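## Task

Remove the carton marked C72 from the row of cartons on the wall shelf and set it down on the desk. Every other carton has to stay where it was, neither displaced nor rotated. The robot must not tip over or be left leaning, or the task fails. The result only counts if it holds without the robot supporting it, so release the carton and move the robot away at the end.

## Robot and tools

ROBOT. A simulated Hello Robot Stretch 3 with a single arm. It has a two-wheeled base (0.33 m long, 0.34 m wide), a lift that moves the arm up and down a mast, and an arm that telescopes out to the robot's RIGHT side. To move the gripper forward or back, you drive the base. The base cannot move sideways. It turns about a point between the drive wheels, 0.05 m behind its front edge. With the arm pulled in and the wrist folded, turning sweeps a circle of radius 0.28 m. An unfolded, level wrist reaches outside that circle. Each finger pad can squeeze with only about 25 N, so grip firmly and keep loads close.

FRAMES. Base frame: origin on the floor midway between the drive wheels, x forward, y left, z up. hand_pose is reported in it, at the point where the closed fingertips meet. With all wrist joints at zero, that frame's x points up, y points back along the arm toward the mast, and z points to the robot's rear. The odometry frame is the base frame as it was when the scene began.

TOOLS.
execute_actions {actions, cameras}: actions is a list holding one action, or none (an empty list just reports state and images). An action may contain base, joints, or both, plus an optional contact_limits. All its motions start together and may finish at different times.
- base: exactly one key. translate_m is a relative drive in metres from where the base last measured itself, -1 to 1, forward positive. rotate_rad is a relative turn in radians, -3.2 to 3.2, counter-clockwise (left) positive.
- joints: one object for the single arm, keyed by joint name, each value an absolute target (not an offset). lift_m 0 to 1.1 (arm height on the mast); arm_m 0 to 0.52 (extension); wrist_yaw_rad -1.345 to 4.42 (0 along the arm, positive swings toward the front, 3.0 folds over the base); wrist_pitch_rad -1.57 to 0.451 (0 level, negative tips fingertips down); wrist_roll_rad -2.911 to 2.911 (0 means fingers side by side, level); gripper_m -0.089 to 0.179 (larger is wider; actual fingertip gap is 0.007 m less when nearly shut and 0.025 m less when wide; no gap below 0.007); head_pan_rad -3.953 to 1.73 (0 forward, positive left, -1.57 looks along the arm); head_tilt_rad -1.53 to 0.419 (negative looks down).
- contact_limits: only arm_m, a motor_effort percentage 1 to 100 at which the arm motion halts with contact_stop (drawing in, the sign is negative). Smaller is gentler, but too small halts at once; values above the maximum are cut.
- cameras: list from head_camera, nav_camera, wrist_camera, all; omitted or null gives all, [] gives none. Unknown names, keys or out-of-range values refuse the whole call and nothing moves.
wait {seconds 0 to 10}: commands nothing, returns state and images.
zoom_image {camera, region [x0,y0,x1,y1] in pixels, top-left origin, at most 504x504}: a finer view of that camera's latest full image.
finished_scene {scene}: ends the scene irreversibly and reports success; the next task appears in its result. The goal must already hold steady.

A joint or the base left out of an action may keep pushing toward its previous target. If a call reports a stop, later movement calls in that same reply are skipped.

RESULT LINES. base_status and joint_status: how each motion ended. done (for the base: wheels turned the commanded amount, even if slipping), off_target (rested short and may still push), contact_stop, time_out, torque_fault (old target dropped; it holds where it stopped unless slack or switched off). on_its_own covers things not commanded; its held at value is a target, not a position. joint_positions with tolerances (lift and arm ±0.004, wrist yaw and roll ±0.02, pitch ±0.05, gripper ±0.004, head ±0.02). motor_effort in percent, positive toward larger joint values, with peak in brackets; readings carry sizeable fixed and random errors. Positive wheel effort pushes forward. base_odometry counts wheel turns, so slip looks like travel; heading -3.142 to 3.142, left positive; turned_by_wheels and turned_by_imu since last result. base_tilt in degrees (forward, right positive), with up to about 4 degrees of fixed error. lidar_m: 12 distances in 30-degree sectors, first straight ahead, going counter-clockwise (4th left, 7th behind, 10th right), plane 0.17 m above floor, range 0.15 to 12 m, dash for nothing; it misses clear objects, thin legs and table tops, and the mast or low lift can hide sectors 5, 6, 9, 10. wrist_depth_mm (45 to 1000) and head_depth_mm (280 to 4000, sideways image) are 7x7 grids of median depth read from top left. Camera calibration lines give K and T_world_to_cam mapping the base frame into each camera; expect small errors, larger for the wrist camera.

GRIPPING. Command gripper_m below the object's width to hold it; lower means harder, but the stall guard then weakens the grip. Release by commanding at least 0.02 above the touching value. Neither readings nor done prove a grasp; check images. Send a different value to re-squeeze.

SPEED. Base reaches 0.30 m/s and 1.9 rad/s only when stowed (lift_m under 0.30, arm_m under 0.03, wrist_yaw_rad over 2.54); otherwise 0.10 m/s and 0.63 rad/s.

AVOID. Fold or unfold the wrist only with lift_m between 0.32 and 0.95, wrist_pitch_rad -0.4 and roll near 0; once folded the lift may go to 0.25. With yaw below -0.4 keep pitch at -0.5 or lower. Arm or lift pressing firmly triggers contact_stop and that joint goes slack; a slack lift can sag under load or be pushed up by closing fingers on a surface. Base, wrist and head never stop on contact; wrist servos overloaded for several seconds switch off for 10 s. Pushing with the gripper above roughly 0.45 m, repeated pushes, or driving while holding something fixed can tip the robot; if it snags or leans, reverse the last move in small steps, free the gripper and lower the lift to about 0.2. Avoid drops, slips, slams and hard hits. Thinking time lets the scene run on while the robot holds its last command. Faster robot motion is rewarded.

Each tool is called after ">>>" by a JSON object that holds its "name" and its "arguments", one argument or row to a line.

## Session

>>> {"name": "execute_actions", "arguments": {
  "actions": []
}}

Scene clock: 0.00 s.
base_odometry: x=+0.000 y=+0.000 heading=+0.000 (m, m, rad; odometry frame)
turned_by_wheels: +0.000 (rad since the last result)
turned_by_imu: +0.000 (rad since the last result)
base_tilt: forward=-0.9 right=+0.1 (deg)
lidar_m: 2.15 1.52 1.52 2.01 2.01 2.01 2.26 2.00 1.99 2.23 2.33 2.46
head_depth_mm: 2110 2791 2836 2857 2780 2789 2157 / 2102 3010 3028 3097 3074 3019 2170 / 2096 3074 3137 3176 3203 3053 2164 / 2114 2725 2724 2774 2776 2788 2155 / 2108 2426 2421 2448 2469 2492 2166 / 2067 2182 2192 2203 2212 2220 2139 / 1936 1975 1985 2003 2008 2027 1983
base_status: not commanded
joint_positions: lift_m=+0.592 arm_m=+0.001 wrist_yaw_rad=+2.961 wrist_pitch_rad=-0.622 wrist_roll_rad=-0.006 gripper_m=+0.037 head_pan_rad=-0.004 head_tilt_rad=-0.010
joint_status: not commanded
motor_effort: left_wheel=+0 right_wheel=+1 lift_m=+22 arm_m=+0 wrist_yaw_rad=+0 wrist_pitch_rad=+7 wrist_roll_rad=+0 gripper_m=+1 head_pan_rad=-1 head_tilt_rad=+3 (%)
hand_pose: x=+0.0136 y=+0.0450 z=+0.5619 quat_wxyz=(+0.276, +0.688, +0.156, +0.653) (m; base frame)
wrist_depth_mm: - - - - - - - / - - - - - - - / - - - - - - - / 904 931 936 939 948 960 926 / 774 817 - 827 817 829 811 / 718 738 718 713 717 737 727 / 638 644 - 662 661 658 661
pictures: head_camera (sideways: a quarter turn clockwise sets it upright), nav_camera (sideways: a quarter turn counterclockwise sets it upright), wrist_camera
Images, in order (width x height): head_camera 896x504, nav_camera 672x504, wrist_camera 644x364.

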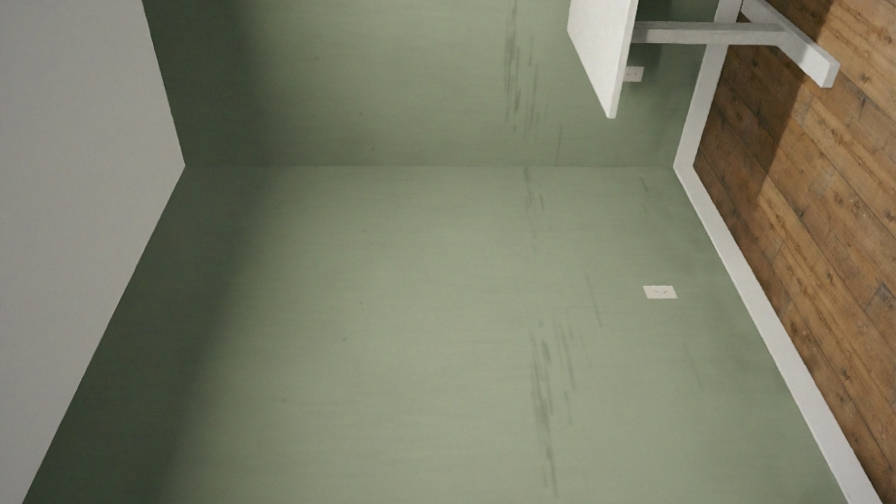

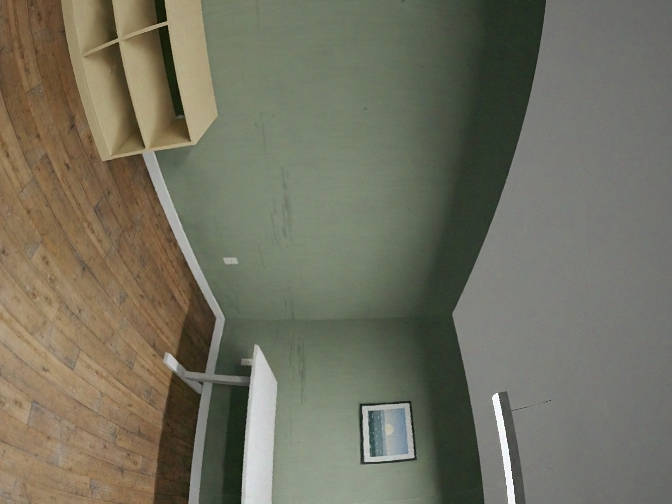

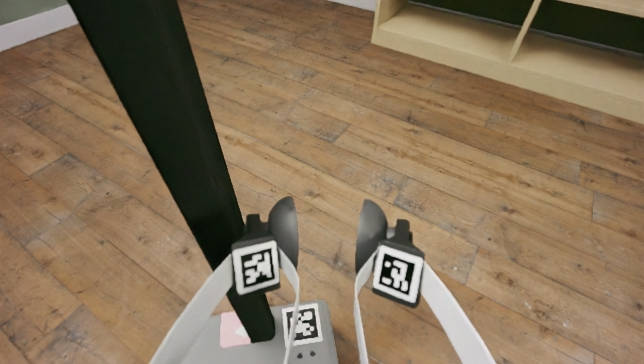

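>>> {"name": "execute_actions", "arguments": {
  "actions": [
    {"joints": {"head_pan_rad": 1.5}}
  ],
  "cameras": ["head_camera","nav_camera"]
}}

>>> {"name": "execute_actions", "arguments": {
  "actions": [
    {"joints": {"head_pan_rad": -1.57}}
  ],
  "cameras": ["head_camera","nav_camera"]
}}

>>> {"name": "execute_actions", "arguments": {
  "actions": [
    {"joints": {"head_pan_rad": -3.14}}
  ],
  "cameras": ["head_camera","nav_camera"]
}}

Scene clock: 11.40 s.
base_odometry: x=+0.000 y=+0.000 heading=+0.000 (m, m, rad; odometry frame)
turned_by_wheels: +0.000 (rad since the last result)
turned_by_imu: +0.001 (rad since the last result)
base_tilt: forward=-0.8 right=+0.1 (deg)
lidar_m: 2.15 1.52 1.52 2.01 2.02 2.01 2.25 2.00 1.99 2.23 2.33 2.47
head_depth_mm: 1723 1739 1755 1761 1771 1687 1593 / 1829 1867 1868 1891 1912 1901 1919 / 1954 1994 1999 2026 2027 2046 2030 / - 2132 2163 2173 2203 2222 2166 / - 2320 2335 2358 2385 2408 2171 / - 2513 2537 2548 2583 2582 2162 / - 2344 2371 2367 2391 2398 2158
base_status: not commanded
joint_positions: lift_m=+0.592 arm_m=+0.001 wrist_yaw_rad=+2.961 wrist_pitch_rad=-0.622 wrist_roll_rad=-0.006 gripper_m=+0.037 head_pan_rad=+1.493 head_tilt_rad=-0.010
joint_status: all done
motor_effort: left_wheel=+0(0) right_wheel=+0(0) lift_m=+22(22) arm_m=+1(1) wrist_yaw_rad=+0(0) wrist_pitch_rad=+7(7) wrist_roll_rad=+0(0) gripper_m=+0(0) head_pan_rad=+3(47) head_tilt_rad=+1(2) (%)
hand_pose: x=+0.0136 y=+0.0450 z=+0.5619 quat_wxyz=(+0.276, +0.688, +0.156, +0.653) (m; base frame)
wrist_depth_mm: - - - - - - - / - - - - - - - / - - - - - - - / 913 936 931 898 940 928 927 / 785 822 - 827 823 825 831 / 707 704 721 734 720 729 735 / 645 640 - 651 667 655 658
pictures: head_camera (sideways: a quarter turn clockwise sets it upright), nav_camera (sideways: a quarter turn counterclockwise sets it upright)
camera_calibration (this result's frames):
head_camera: T_world_to_cam=[[-0.00819403, -0.0555651, -0.998421, 1.32634], [-0.996296, 0.0859277, 0.00339445, 0.00790613], [0.0856034, 0.994751, -0.0560634, 0.0331028], [0, 0, 0, 1]] pos_world=[0.0159112, 0.0400897, 1.32607]
nav_camera: T_world_to_cam=[[0.0108453, 0.0217878, 0.999704, -1.2584], [0.999684, -0.0229209, -0.0103455, 0.0534035], [0.0226887, 0.9995, -0.0220295, -0.014443], [0, 0, 0, 1]] pos_world=[-0.0394112, 0.0430776, 1.25826]
Images, in order (width x height): head_camera 896x504, nav_camera 672x504.

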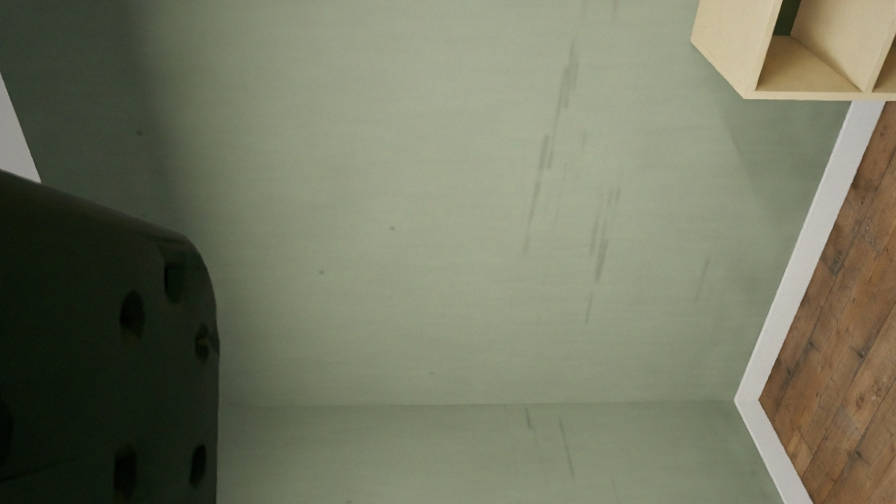

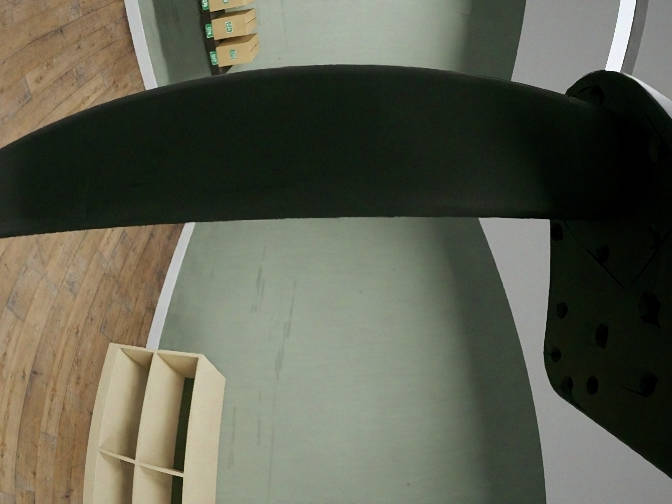

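Scene clock: 13.40 s.
base_odometry: x=+0.000 y=+0.000 heading=+0.000 (m, m, rad; odometry frame)
turned_by_wheels: +0.000 (rad since the last result)
turned_by_imu: +0.001 (rad since the last result)
base_tilt: forward=-0.8 right=+0.1 (deg)
lidar_m: 2.15 1.51 1.52 2.00 2.02 2.01 2.26 2.00 1.99 2.23 2.34 2.47
head_depth_mm: 1973 2008 2026 2029 2057 2071 2033 / 2087 2175 2188 2188 2229 2237 2157 / 2103 2350 2348 2379 2401 2406 2170 / 2119 2578 2565 2593 2624 2648 2170 / 2104 2806 2872 2898 2931 2832 2177 / 2088 3051 3228 3240 3257 3163 2162 / 2102 2993 3063 3112 3105 3036 2159
base_status: not commanded
joint_positions: lift_m=+0.592 arm_m=+0.001 wrist_yaw_rad=+2.961 wrist_pitch_rad=-0.622 wrist_roll_rad=-0.006 gripper_m=+0.037 head_pan_rad=-1.563 head_tilt_rad=-0.010
joint_status: all done
motor_effort: left_wheel=+0(0) right_wheel=+1(1) lift_m=+22(22) arm_m=+0(0) wrist_yaw_rad=+1(0) wrist_pitch_rad=+7(7) wrist_roll_rad=+0(0) gripper_m=+1(1) head_pan_rad=-5(49) head_tilt_rad=+1(2) (%)
hand_pose: x=+0.0136 y=+0.0450 z=+0.5619 quat_wxyz=(+0.276, +0.688, +0.156, +0.653) (m; base frame)
wrist_depth_mm: - - - - - - - / - - - - - - - / - - - - - - - / 923 918 911 921 931 920 937 / 800 799 - 820 816 809 823 / 714 718 711 719 716 746 734 / 635 638 - 652 656 651 658
pictures: head_camera (sideways: a quarter turn clockwise sets it upright), nav_camera (sideways: a quarter turn counterclockwise sets it upright)
camera_calibration (this result's frames):
head_camera: T_world_to_cam=[[0.00338734, 0.0560639, -0.998421, 1.32627], [0.999994, 0.0000316447, 0.00339445, -0.00427128], [0.000221901, -0.998427, -0.0560634, 0.0336237], [0, 0, 0, 1]] pos_world=[-0.000228716, -0.0407847, 1.32607]
nav_camera: T_world_to_cam=[[-0.00893225, -0.0226395, 0.999704, -1.25828], [-0.997954, -0.0630965, -0.0103455, 0.0655891], [0.063312, -0.997751, -0.0220296, -0.0146908], [0, 0, 0, 1]] pos_world=[0.0551457, -0.039006, 1.25826]
Images, in order (width x height): head_camera 896x504, nav_camera 672x504.

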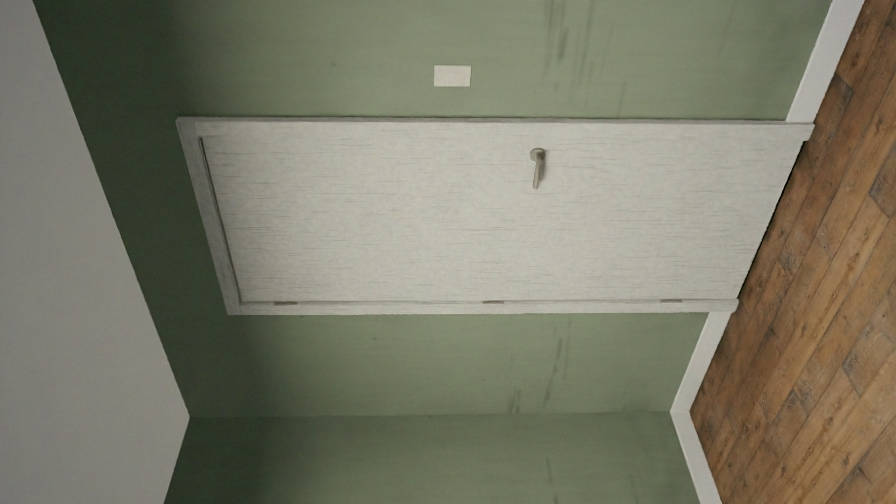

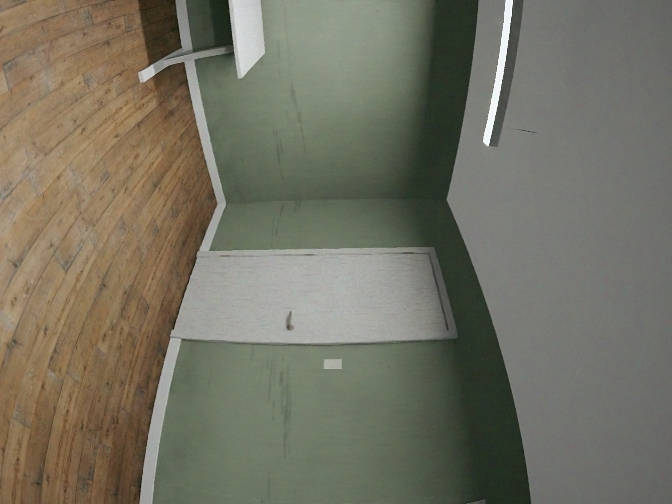

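Scene clock: 14.73 s.
base_odometry: x=+0.000 y=+0.000 heading=+0.000 (m, m, rad; odometry frame)
turned_by_wheels: +0.000 (rad since the last result)
turned_by_imu: +0.000 (rad since the last result)
base_tilt: forward=-0.8 right=+0.1 (deg)
lidar_m: 2.15 1.52 1.52 2.01 2.01 2.01 2.25 1.99 1.99 2.23 2.33 2.47
head_depth_mm: 2001 2023 2048 2060 2082 2104 2064 / 2107 2202 2209 2241 2253 2271 2165 / 2114 2375 2414 2426 2444 2450 2161 / 2095 2612 2624 2641 2685 2683 2184 / 2117 2659 2707 2689 2738 2734 2174 / 2097 2407 2404 2432 2458 2476 2157 / 2094 2193 2192 2207 2233 2222 2151
base_status: not commanded
joint_positions: lift_m=+0.592 arm_m=+0.001 wrist_yaw_rad=+2.961 wrist_pitch_rad=-0.622 wrist_roll_rad=-0.006 gripper_m=+0.037 head_pan_rad=-3.133 head_tilt_rad=-0.010
joint_status: all done
motor_effort: left_wheel=+0(0) right_wheel=+1(1) lift_m=+22(22) arm_m=+0(1) wrist_yaw_rad=+0(1) wrist_pitch_rad=+7(7) wrist_roll_rad=+0(0) gripper_m=+0(1) head_pan_rad=-5(48) head_tilt_rad=+2(2) (%)
hand_pose: x=+0.0136 y=+0.0450 z=+0.5619 quat_wxyz=(+0.276, +0.688, +0.156, +0.653) (m; base frame)
wrist_depth_mm: - - - - - - - / - - - - - - - / - - - - - - - / 918 917 946 933 917 938 959 / 798 806 - 807 829 812 820 / 707 709 724 720 712 722 728 / 638 652 - 672 648 650 650
pictures: head_camera (sideways: a quarter turn clockwise sets it upright), nav_camera (sideways: a quarter turn counterclockwise sets it upright)
camera_calibration (this result's frames):
head_camera: T_world_to_cam=[[0.0560665, -0.00334278, -0.998421, 1.32594], [0.000826365, -0.999994, 0.00339445, 0.00182366], [-0.998427, -0.00101538, -0.0560634, 0.0397154], [0, 0, 0, 1]] pos_world=[-0.0346897, 0.00629632, 1.32607]
nav_camera: T_world_to_cam=[[-0.0226466, 0.00891425, 0.999704, -1.25819], [-0.0638896, 0.997903, -0.0103455, 0.0598913], [-0.9977, -0.0641049, -0.0220296, -0.00821857], [0, 0, 0, 1]] pos_world=[-0.032867, -0.0490767, 1.25826]
Images, in order (width x height): head_camera 896x504, nav_camera 672x504.

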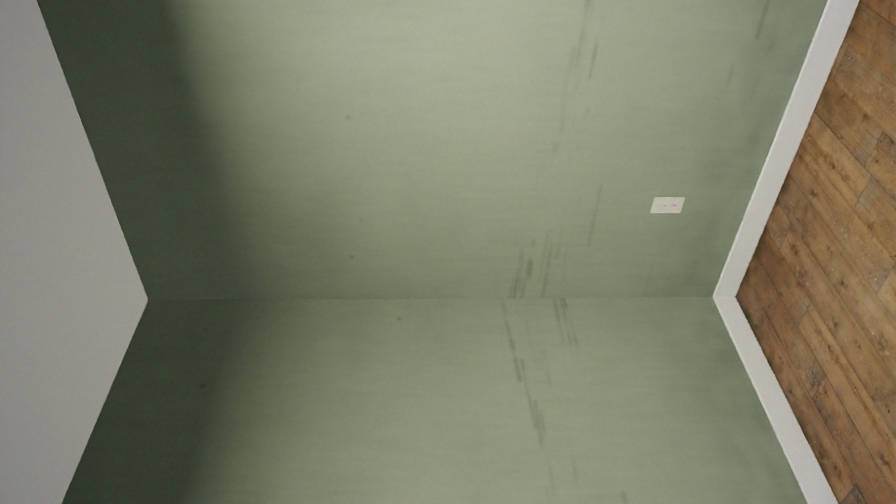

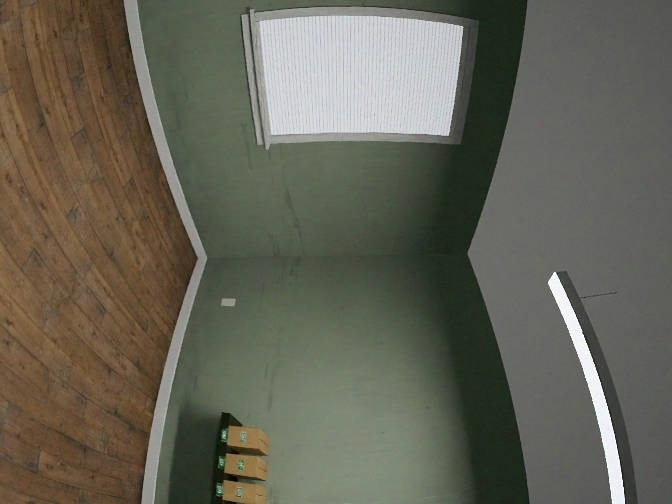

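>>> {"name": "execute_actions", "arguments": {
  "actions": [
    {"joints": {"head_pan_rad": -3.9, "head_tilt_rad": -0.2}}
  ],
  "cameras": ["head_camera","nav_camera"]
}}

Scene clock: 21.33 s.
base_odometry: x=+0.000 y=+0.000 heading=+0.000 (m, m, rad; odometry frame)
turned_by_wheels: +0.000 (rad since the last result)
turned_by_imu: +0.001 (rad since the last result)
base_tilt: forward=-0.9 right=+0.1 (deg)
lidar_m: 2.16 1.51 1.52 2.01 2.02 2.01 2.25 1.99 1.99 2.23 2.33 2.47
head_depth_mm: - - - - - - - / - - - - - - - / 1808 1882 1968 2022 2147 2212 1685 / 1802 1869 1948 2014 2131 2195 1685 / 1795 1870 1948 2008 2124 2197 1677 / 1786 1857 1934 1982 2120 2175 1675 / 1769 1842 1932 1996 2098 2155 1668
base_status: not commanded
joint_positions: lift_m=+0.592 arm_m=+0.001 wrist_yaw_rad=+2.961 wrist_pitch_rad=-0.622 wrist_roll_rad=-0.006 gripper_m=+0.037 head_pan_rad=-3.893 head_tilt_rad=-0.197
joint_status: all done
motor_effort: left_wheel=+1(0) right_wheel=+1(0) lift_m=+22(22) arm_m=+1(0) wrist_yaw_rad=+1(0) wrist_pitch_rad=+7(7) wrist_roll_rad=+0(0) gripper_m=+0(0) head_pan_rad=-5(47) head_tilt_rad=-1(15) (%)
hand_pose: x=+0.0136 y=+0.0450 z=+0.5619 quat_wxyz=(+0.276, +0.688, +0.156, +0.653) (m; base frame)
wrist_depth_mm: - - - - - - - / - - - - - - - / - - - - - - - / 915 929 921 940 916 904 954 / 805 791 - 812 805 819 805 / 720 710 733 727 722 727 729 / 648 644 - 658 648 656 653
pictures: head_camera (sideways: a quarter turn clockwise sets it upright), nav_camera (sideways: a quarter turn counterclockwise sets it upright)
camera_calibration (this result's frames):
head_camera: T_world_to_cam=[[0.173316, -0.167091, -0.970588, 1.28875], [-0.688677, -0.725065, 0.00184727, 0.00804454], [-0.704049, 0.668102, -0.240738, 0.278309], [0, 0, 0, 1]] pos_world=[-0.0218791, 0.0352335, 1.31783]
nav_camera: T_world_to_cam=[[-0.145855, 0.148667, 0.978072, -1.22904], [0.643276, 0.765363, -0.0204067, 0.0686724], [-0.751613, 0.626193, -0.207266, 0.23141], [0, 0, 0, 1]] pos_world=[-0.0495062, -0.0147488, 1.25145]
Images, in order (width x height): head_camera 896x504, nav_camera 672x504.

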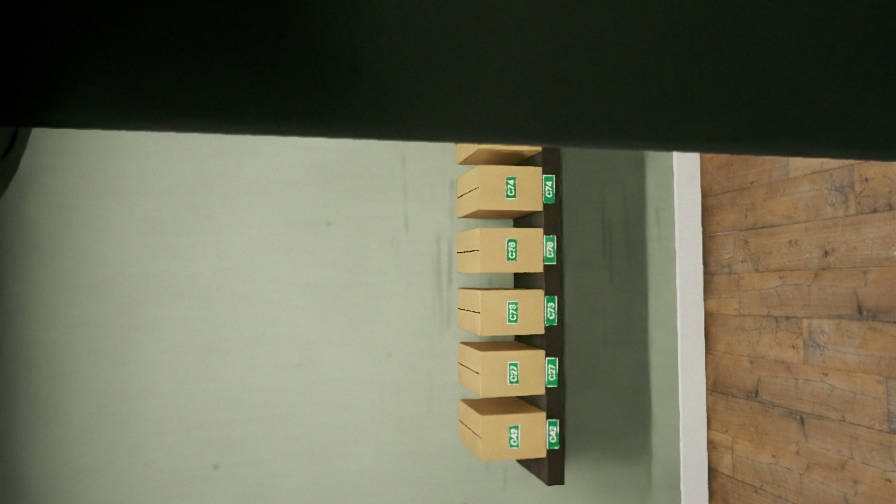

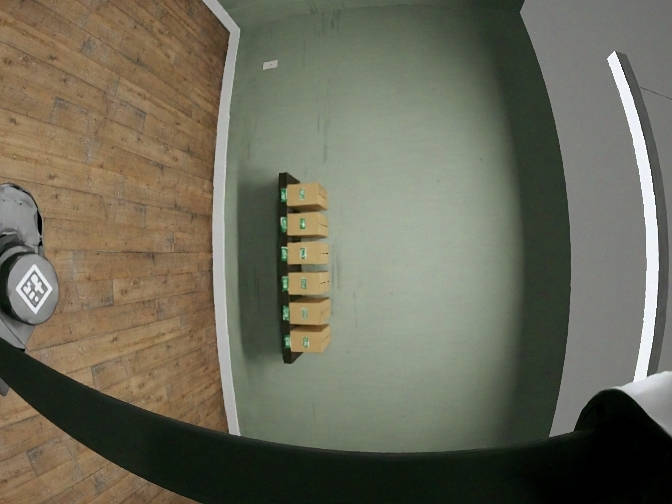

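>>> {"name": "zoom_image", "arguments": {
  "camera": "head_camera",
  "region": [430, 130, 600, 500]
}}

>>> {"name": "zoom_image", "arguments": {
  "camera": "nav_camera",
  "region": [260, 160, 360, 260]
}}

Region (430, 130, 600, 500) of head_camera's 896x504 image, scaled by 1.362, with more detail than that image has; it fills the left 232 columns of this view, and the rest is white.

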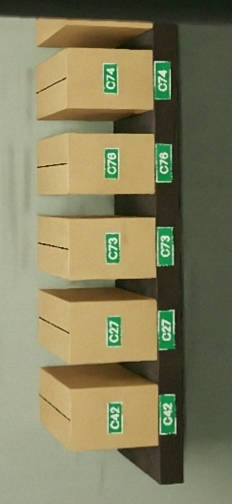

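Region (260, 160, 360, 260) of nav_camera's 672x504 image, scaled by 5.040, with more detail than that image has.

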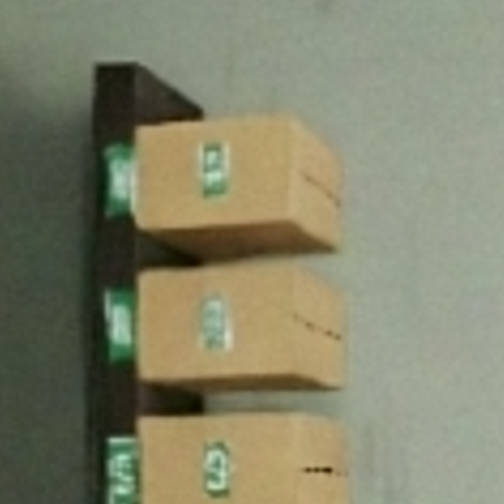

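>>> {"name": "execute_actions", "arguments": {
  "actions": [
    {"base": {"rotate_rad": 2.15}, "joints": {"lift_m": 0.28, "wrist_pitch_rad": -0.4, "head_pan_rad": 0.2, "head_tilt_rad": -0.3}}
  ],
  "cameras": ["head_camera","nav_camera"]
}}

Scene clock: 44.70 s.
base_odometry: x=+0.000 y=+0.000 heading=+2.150 (m, m, rad; odometry frame)
turned_by_wheels: +2.150 (rad since the last result)
turned_by_imu: +2.147 (rad since the last result)
base_tilt: forward=-0.8 right=+0.1 (deg)
lidar_m: 2.01 2.01 2.30 1.99 1.99 2.27 2.34 2.47 2.07 1.39 1.52 2.08
head_depth_mm: 1794 1911 2025 2159 2295 1936 1517 / 1778 1886 2006 2114 2287 1943 1518 / 1767 1875 1993 1867 2269 1946 1531 / 1754 1852 1968 1853 2251 1943 1523 / 1733 1839 1951 1823 2227 1926 1516 / 1722 1815 1931 1918 2196 1938 1515 / 1707 1807 1920 1805 2180 1928 1519
base_status: done
joint_positions: lift_m=+0.280 arm_m=+0.001 wrist_yaw_rad=+2.961 wrist_pitch_rad=-0.421 wrist_roll_rad=-0.006 gripper_m=+0.037 head_pan_rad=+0.193 head_tilt_rad=-0.297
joint_status: all done
motor_effort: left_wheel=-4(12) right_wheel=+2(7) lift_m=+16(23) arm_m=+1(1) wrist_yaw_rad=+1(0) wrist_pitch_rad=+12(13) wrist_roll_rad=+0(0) gripper_m=+0(0) head_pan_rad=+3(47) head_tilt_rad=-1(11) (%)
hand_pose: x=+0.0189 y=+0.0744 z=+0.2924 quat_wxyz=(+0.209, +0.700, +0.086, +0.678) (m; base frame)
wrist_depth_mm: - - - - - - - / - - - - - - - / 851 - 872 878 878 900 920 / 652 666 690 683 698 696 699 / 550 557 - 566 566 573 569 / 466 487 - 475 467 482 483 / - - - - 411 415 417
pictures: head_camera (sideways: a quarter turn clockwise sets it upright), nav_camera (sideways: a quarter turn counterclockwise sets it upright)
camera_calibration (this result's frames):
head_camera: T_world_to_cam=[[-0.33042, -0.0606813, -0.941881, 1.25433], [-0.18337, 0.983043, 0.000994545, 0.0060725], [0.92585, 0.173042, -0.335944, 0.392277], [0, 0, 0, 1]] pos_world=[0.0523788, 0.00226457, 1.31321]
nav_camera: T_world_to_cam=[[0.30028, 0.0494136, 0.95257, -1.19843], [0.240532, -0.970307, -0.0254896, 0.0777435], [0.923026, 0.236777, -0.30325, 0.346121], [0, 0, 0, 1]] pos_world=[0.0216879, 0.0527003, 1.24854]
Images, in order (width x height): head_camera 896x504, nav_camera 672x504.

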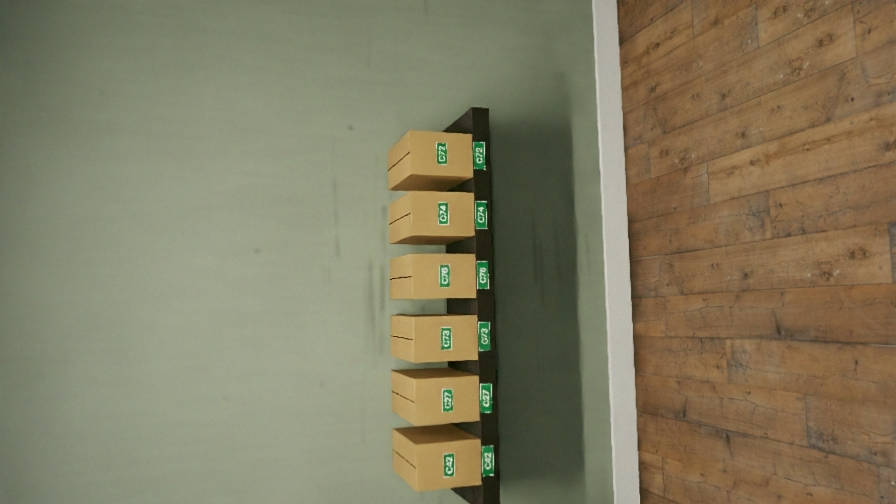

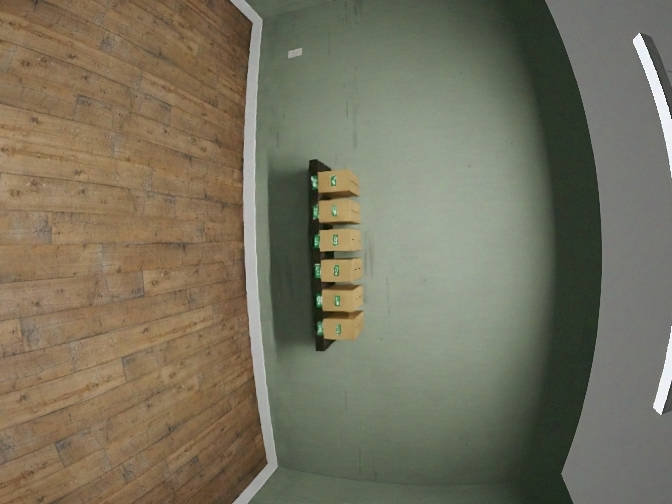

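>>> {"name": "execute_actions", "arguments": {
  "actions": [
    {"base": {"translate_m": 1.0}, "joints": {"head_tilt_rad": -0.6, "head_pan_rad": 0.0}}
  ],
  "cameras": ["head_camera"]
}}

Scene clock: 53.53 s.
base_odometry: x=-0.547 y=+0.837 heading=+2.150 (m, m, rad; odometry frame)
turned_by_wheels: +0.000 (rad since the last result)
turned_by_imu: +0.003 (rad since the last result)
base_tilt: forward=-0.8 right=+0.0 (deg)
lidar_m: 1.04 1.04 1.21 2.11 2.25 2.62 3.34 3.10 1.50 1.21 1.54 1.21
head_depth_mm: 976 1096 1245 1435 1656 1456 1241 / 950 1059 1202 1380 1612 1466 1243 / 925 1031 1159 1323 1546 1458 1236 / 900 999 1110 987 1485 1460 1240 / 880 970 1036 948 1422 1453 1235 / 854 945 1031 900 1369 1441 1231 / 836 919 1004 908 1314 1428 1233
base_status: done
joint_positions: lift_m=+0.280 arm_m=+0.001 wrist_yaw_rad=+2.961 wrist_pitch_rad=-0.420 wrist_roll_rad=-0.006 gripper_m=+0.037 head_pan_rad=+0.007 head_tilt_rad=-0.593
joint_status: all done
motor_effort: left_wheel=-4(11) right_wheel=+3(6) lift_m=+16(16) arm_m=+1(1) wrist_yaw_rad=+1(1) wrist_pitch_rad=+11(12) wrist_roll_rad=+0(0) gripper_m=+1(0) head_pan_rad=-4(24) head_tilt_rad=-1(19) (%)
hand_pose: x=+0.0190 y=+0.0745 z=+0.2926 quat_wxyz=(+0.209, +0.700, +0.085, +0.678) (m; base frame)
wrist_depth_mm: - - - - - - 837 / - - - - - - 856 / 857 - 854 877 885 902 845 / 680 664 684 686 698 693 702 / 550 548 - 561 567 575 577 / 468 485 - 482 467 480 483 / - - - - 418 419 421
pictures: head_camera (sideways: a quarter turn clockwise sets it upright)
camera_calibration (this result's frames):
head_camera: T_world_to_cam=[[-0.596627, -0.000334786, -0.802519, 1.07418], [0.00155534, 0.999998, -0.00157347, 0.00828761], [0.802517, -0.00218696, -0.596625, 0.732226], [0, 0, 0, 1]] pos_world=[0.0532477, -0.00632662, 1.29893]
Images, in order (width x height): head_camera 896x504.

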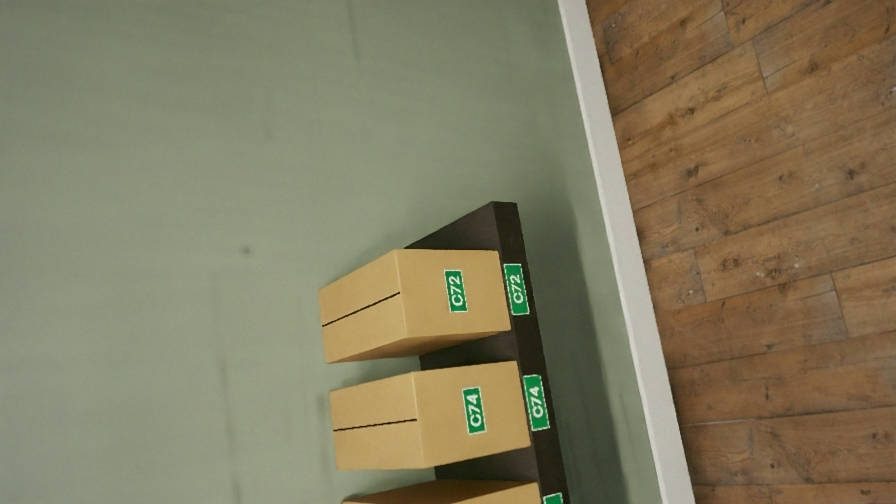

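>>> {"name": "execute_actions", "arguments": {
  "actions": [
    {"base": {"translate_m": 0.2}}
  ],
  "cameras": []
}}

>>> {"name": "execute_actions", "arguments": {
  "actions": [
    {"base": {"rotate_rad": 1.78}, "joints": {"head_pan_rad": -1.57, "head_tilt_rad": -0.75}}
  ],
  "cameras": ["head_camera"]
}}

Scene clock: 75.23 s.
base_odometry: x=-0.657 y=+1.004 heading=+2.150 (m, m, rad; odometry frame)
turned_by_wheels: +0.000 (rad since the last result)
turned_by_imu: +0.001 (rad since the last result)
base_tilt: forward=-1.0 right=+0.2 (deg)
lidar_m: 0.85 0.85 0.98 1.71 2.30 2.66 3.53 2.99 1.60 1.24 1.48 0.98
head_depth_mm: 785 881 1000 1160 1372 1464 1238 / 762 854 967 1107 1308 1438 1241 / 743 829 932 1068 1219 1413 1241 / 724 804 905 984 842 1379 1234 / 705 783 874 799 791 1344 1236 / 689 760 848 899 787 1297 1228 / 672 738 823 794 720 1233 1235
base_status: done
joint_positions: lift_m=+0.280 arm_m=+0.001 wrist_yaw_rad=+2.961 wrist_pitch_rad=-0.420 wrist_roll_rad=-0.006 gripper_m=+0.037 head_pan_rad=+0.007 head_tilt_rad=-0.594
joint_status: not commanded
motor_effort: left_wheel=-4(11) right_wheel=+2(8) lift_m=+16(16) arm_m=+1(2) wrist_yaw_rad=+0(0) wrist_pitch_rad=+11(12) wrist_roll_rad=+0(0) gripper_m=+0(1) head_pan_rad=-4(4) head_tilt_rad=-3(4) (%)
hand_pose: x=+0.0190 y=+0.0745 z=+0.2926 quat_wxyz=(+0.209, +0.700, +0.085, +0.678) (m; base frame)
wrist_depth_mm: - - - - - 867 671 / - - - - - 888 695 / 859 - 861 874 870 841 706 / 670 668 671 694 689 699 674 / 543 547 - 564 567 568 574 / 467 482 - 477 467 482 486 / - - - - 418 414 417
pictures: none
No camera images: the call's "cameras" was empty. Leave "cameras" out to get every camera's image.

Scene clock: 77.50 s.
base_odometry: x=-0.657 y=+1.004 heading=-2.354 (m, m, rad; odometry frame)
turned_by_wheels: +1.780 (rad since the last result)
turned_by_imu: +1.773 (rad since the last result)
base_tilt: forward=-0.9 right=+0.2 (deg)
lidar_m: 2.29 2.35 3.13 3.53 2.15 1.24 1.48 1.26 0.89 0.85 0.87 1.15
head_depth_mm: 734 838 971 1159 1441 1341 1167 / 728 831 962 924 1416 1334 1170 / 724 827 824 779 1406 1343 1169 / 722 822 886 839 1393 1331 1166 / 718 816 819 764 1375 1333 1165 / 714 812 877 822 1362 1327 1163 / 709 804 817 753 1348 1330 1163
base_status: done
joint_positions: lift_m=+0.280 arm_m=+0.001 wrist_yaw_rad=+2.961 wrist_pitch_rad=-0.420 wrist_roll_rad=-0.006 gripper_m=+0.037 head_pan_rad=-1.563 head_tilt_rad=-0.741
joint_status: all done
motor_effort: left_wheel=-4(14) right_wheel=+3(9) lift_m=+16(16) arm_m=+1(0) wrist_yaw_rad=+0(0) wrist_pitch_rad=+11(11) wrist_roll_rad=+0(0) gripper_m=+1(0) head_pan_rad=-5(47) head_tilt_rad=-5(14) (%)
hand_pose: x=+0.0190 y=+0.0745 z=+0.2926 quat_wxyz=(+0.209, +0.700, +0.085, +0.678) (m; base frame)
wrist_depth_mm: - - - - - - - / - - - - - - - / 860 - 873 882 897 883 904 / 662 664 673 680 690 706 703 / 547 554 - 561 575 565 570 / 468 481 - 469 467 479 487 / - - - - 418 414 417
pictures: head_camera (sideways: a quarter turn clockwise sets it upright)
camera_calibration (this result's frames):
head_camera: T_world_to_cam=[[-0.00170398, 0.708286, -0.705923, 0.944649], [0.999996, -0.000399888, -0.00281505, 0.00381308], [-0.00227615, -0.705925, -0.708283, 0.882376], [0, 0, 0, 1]] pos_world=[-0.000194977, -0.0461892, 1.29183]
Images, in order (width x height): head_camera 896x504.

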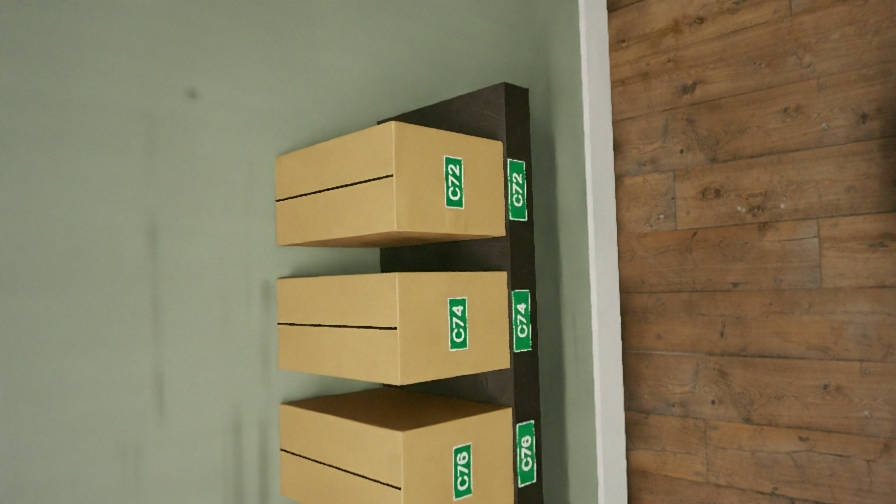

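>>> {"name": "execute_actions", "arguments": {
  "actions": [
    {"joints": {"lift_m": 0.93}}
  ],
  "cameras": []
}}

>>> {"name": "execute_actions", "arguments": {
  "actions": [
    {"joints": {"wrist_yaw_rad": 0.0, "gripper_m": 0.179, "head_tilt_rad": -0.6}}
  ]
}}

Scene clock: 106.67 s.
base_odometry: x=-0.657 y=+1.004 heading=-2.354 (m, m, rad; odometry frame)
turned_by_wheels: +0.000 (rad since the last result)
turned_by_imu: +0.003 (rad since the last result)
base_tilt: forward=-0.8 right=+0.2 (deg)
lidar_m: 2.30 2.36 3.14 3.51 2.16 1.24 1.48 1.27 0.89 0.85 0.87 1.15
head_depth_mm: 734 836 974 1113 - - 1171 / 729 832 962 925 - - 1168 / 726 826 823 779 - - - / 722 824 885 843 - - - / 719 816 822 765 - - 1169 / 716 811 878 820 1317 1282 1166 / 710 807 814 753 1344 1334 1162
base_status: not commanded
joint_positions: lift_m=+0.930 arm_m=+0.001 wrist_yaw_rad=+2.961 wrist_pitch_rad=-0.420 wrist_roll_rad=-0.006 gripper_m=+0.037 head_pan_rad=-1.563 head_tilt_rad=-0.741
joint_status: all done
motor_effort: left_wheel=-4(4) right_wheel=+3(3) lift_m=+27(25) arm_m=+0(1) wrist_yaw_rad=-1(0) wrist_pitch_rad=+11(11) wrist_roll_rad=+0(0) gripper_m=+1(1) head_pan_rad=-5(5) head_tilt_rad=-4(3) (%)
hand_pose: x=+0.0190 y=+0.0745 z=+0.9420 quat_wxyz=(+0.209, +0.700, +0.085, +0.678) (m; base frame)
wrist_depth_mm: - - - - - - - / - - - - - - - / - - - - - - - / - - - - - - - / - - - - - - - / - - - - - - - / - - - - - - -
pictures: none
No camera images: the call's "cameras" was empty. Leave "cameras" out to get every camera's image.

Scene clock: 109.17 s.
base_odometry: x=-0.657 y=+1.004 heading=-2.354 (m, m, rad; odometry frame)
turned_by_wheels: +0.000 (rad since the last result)
turned_by_imu: +0.001 (rad since the last result)
base_tilt: forward=-1.0 right=+0.1 (deg)
lidar_m: 2.30 2.36 3.14 3.53 2.16 1.23 1.48 1.27 0.89 0.85 0.87 1.15
head_depth_mm: 714 796 900 1027 1153 - - / 710 790 890 1002 952 - - / 706 787 886 786 - - - / 703 782 881 851 814 - 1216 / 699 777 873 782 772 1355 1227 / 696 773 868 843 821 1341 1224 / 692 767 859 780 777 1334 1223
base_status: not commanded
joint_positions: lift_m=+0.930 arm_m=+0.001 wrist_yaw_rad=+0.003 wrist_pitch_rad=-0.420 wrist_roll_rad=-0.006 gripper_m=+0.133 head_pan_rad=-1.563 head_tilt_rad=-0.606
joint_status: gripper_m off_target (ended at +0.133, target +0.179); the others done
motor_effort: left_wheel=-4(4) right_wheel=+3(3) lift_m=+27(27) arm_m=+0(0) wrist_yaw_rad=-4(3) wrist_pitch_rad=+11(11) wrist_roll_rad=+0(0) gripper_m=+100(100) head_pan_rad=-4(5) head_tilt_rad=+2(14) (%)
hand_pose: x=-0.0208 y=-0.3703 z=+0.9420 quat_wxyz=(+0.694, +0.149, -0.689, -0.146) (m; base frame)
wrist_depth_mm: 527 530 535 538 540 545 547 / 578 580 585 597 597 601 604 / 481 484 516 526 631 677 666 / 423 417 431 437 445 748 751 / 470 469 492 493 529 841 862 / 954 983 963 974 - - - / - - - - - - -
pictures: head_camera (sideways: a quarter turn clockwise sets it upright), nav_camera (sideways: a quarter turn counterclockwise sets it upright), wrist_camera
camera_calibration (this result's frames):
head_camera: T_world_to_cam=[[-0.000897185, 0.607038, -0.794672, 1.06032], [0.999998, -0.000727582, -0.00168479, 0.00234198], [-0.00160092, -0.794672, -0.607036, 0.750676], [0, 0, 0, 1]] pos_world=[-0.000188905, -0.04711, 1.2983]
nav_camera: T_world_to_cam=[[-0.00458925, -0.580107, 0.814527, -1.0165], [-0.998088, -0.0475502, -0.0394888, 0.103511], [0.0616386, -0.813151, -0.57878, 0.709907], [0, 0, 0, 1]] pos_world=[0.0548907, -0.00749548, 1.24293]
wrist_camera: T_world_to_cam=[[-0.9977, -0.0578792, 0.0352817, -0.0721087], [-0.0624703, 0.583075, -0.810013, 1.0102], [0.026311, -0.810354, -0.58535, 0.41622], [0, 0, 0, 1]] pos_world=[-0.0197868, -0.255909, 1.06445]
Images, in order (width x height): head_camera 896x504, nav_camera 672x504, wrist_camera 644x364.

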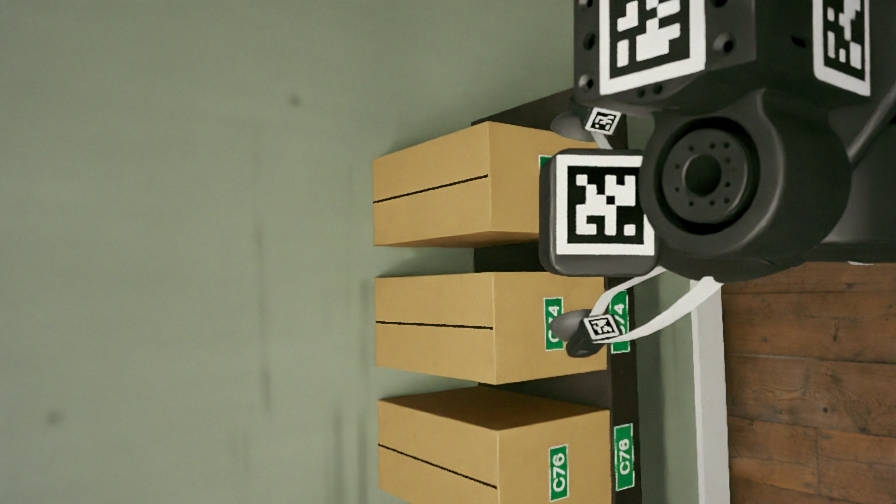

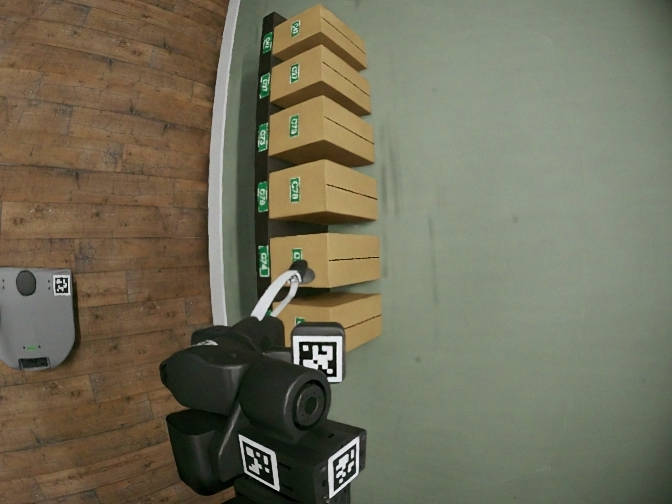

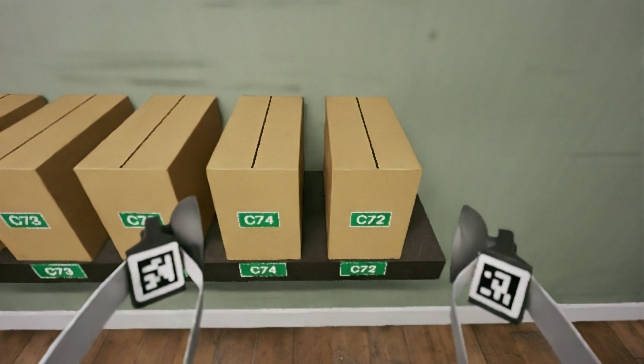

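>>> {"name": "execute_actions", "arguments": {
  "actions": [
    {"base": {"translate_m": -0.065}, "joints": {"wrist_pitch_rad": -1.57, "lift_m": 0.98, "gripper_m": 0.179}}
  ]
}}

Scene clock: 116.30 s.
base_odometry: x=-0.611 y=+1.051 heading=-2.354 (m, m, rad; odometry frame)
turned_by_wheels: +0.000 (rad since the last result)
turned_by_imu: +0.001 (rad since the last result)
base_tilt: forward=-0.9 right=+0.2 (deg)
lidar_m: 2.37 2.43 3.23 3.52 1.56 1.18 1.42 1.27 0.89 0.85 0.87 1.15
head_depth_mm: 717 800 900 983 - - - / 715 796 896 1025 - - - / 711 790 890 977 - - - / 704 786 884 783 783 1358 1215 / 703 780 877 918 840 1360 1226 / 698 775 870 783 790 1345 1227 / 694 769 867 840 813 1335 1226
base_status: done
joint_positions: lift_m=+0.980 arm_m=+0.001 wrist_yaw_rad=+0.003 wrist_pitch_rad=-1.563 wrist_roll_rad=-0.006 gripper_m=+0.179 head_pan_rad=-1.563 head_tilt_rad=-0.606
joint_status: all done
motor_effort: left_wheel=-4(11) right_wheel=+3(3) lift_m=+27(25) arm_m=+1(1) wrist_yaw_rad=-2(2) wrist_pitch_rad=-4(10) wrist_roll_rad=+0(0) gripper_m=+1(2) head_pan_rad=-5(5) head_tilt_rad=+3(3) (%)
hand_pose: x=-0.0217 y=-0.1239 z=+0.8620 quat_wxyz=(+0.504, +0.500, -0.499, -0.496) (m; base frame)
wrist_depth_mm: 966 944 957 920 937 936 902 / 978 978 987 955 934 954 955 / - - - 978 972 985 984 / - - - - - - - / - - - - - - - / - - - - - - - / - - - - - - -
pictures: head_camera (sideways: a quarter turn clockwise sets it upright), nav_camera (sideways: a quarter turn counterclockwise sets it upright), wrist_camera
camera_calibration (this result's frames):
head_camera: T_world_to_cam=[[-0.000897051, 0.607021, -0.794685, 1.06033], [0.999998, -0.000727618, -0.0016846, 0.00234174], [-0.00160082, -0.794685, -0.607019, 0.750653], [0, 0, 0, 1]] pos_world=[-0.000188905, -0.0471101, 1.2983]
nav_camera: T_world_to_cam=[[-0.00458939, -0.58009, 0.81454, -1.01652], [-0.998088, -0.047551, -0.0394879, 0.10351], [0.0616387, -0.813163, -0.578762, 0.709884], [0, 0, 0, 1]] pos_world=[0.0548907, -0.00749675, 1.24293]
wrist_camera: T_world_to_cam=[[-0.997771, -0.0569939, -0.0346977, 0.00452002], [-0.0626961, 0.978756, 0.195208, -0.0157579], [0.0228349, 0.196948, -0.980148, 1.03407], [0, 0, 0, 1]] pos_world=[-0.020091, -0.187978, 1.01678]
Images, in order (width x height): head_camera 896x504, nav_camera 672x504, wrist_camera 644x364.

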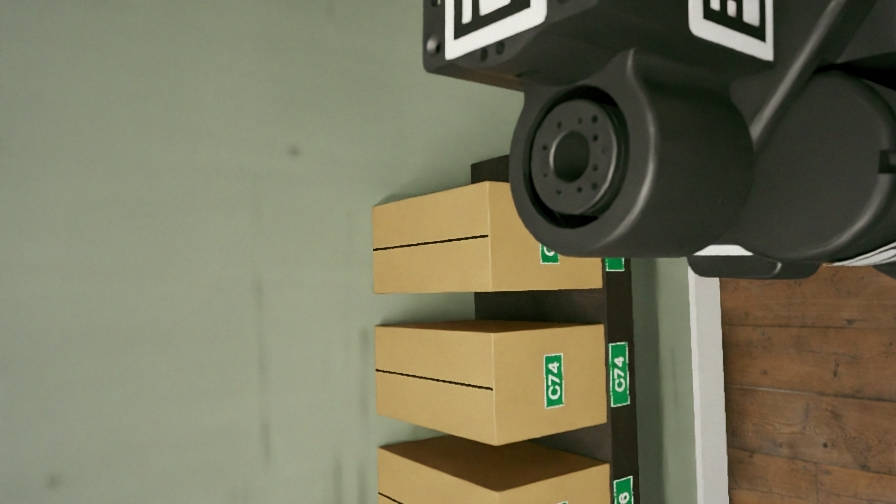

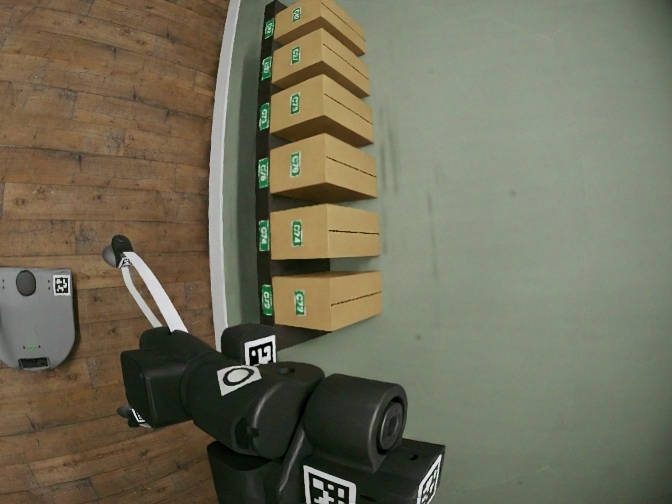

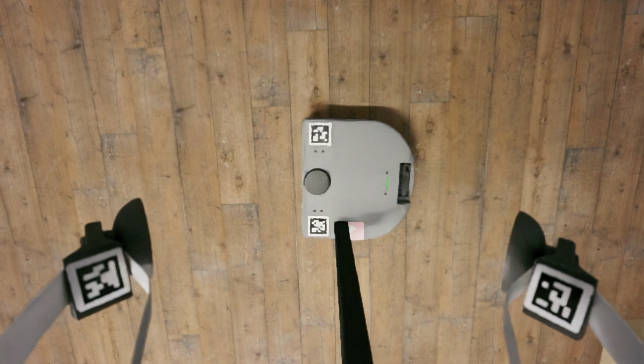

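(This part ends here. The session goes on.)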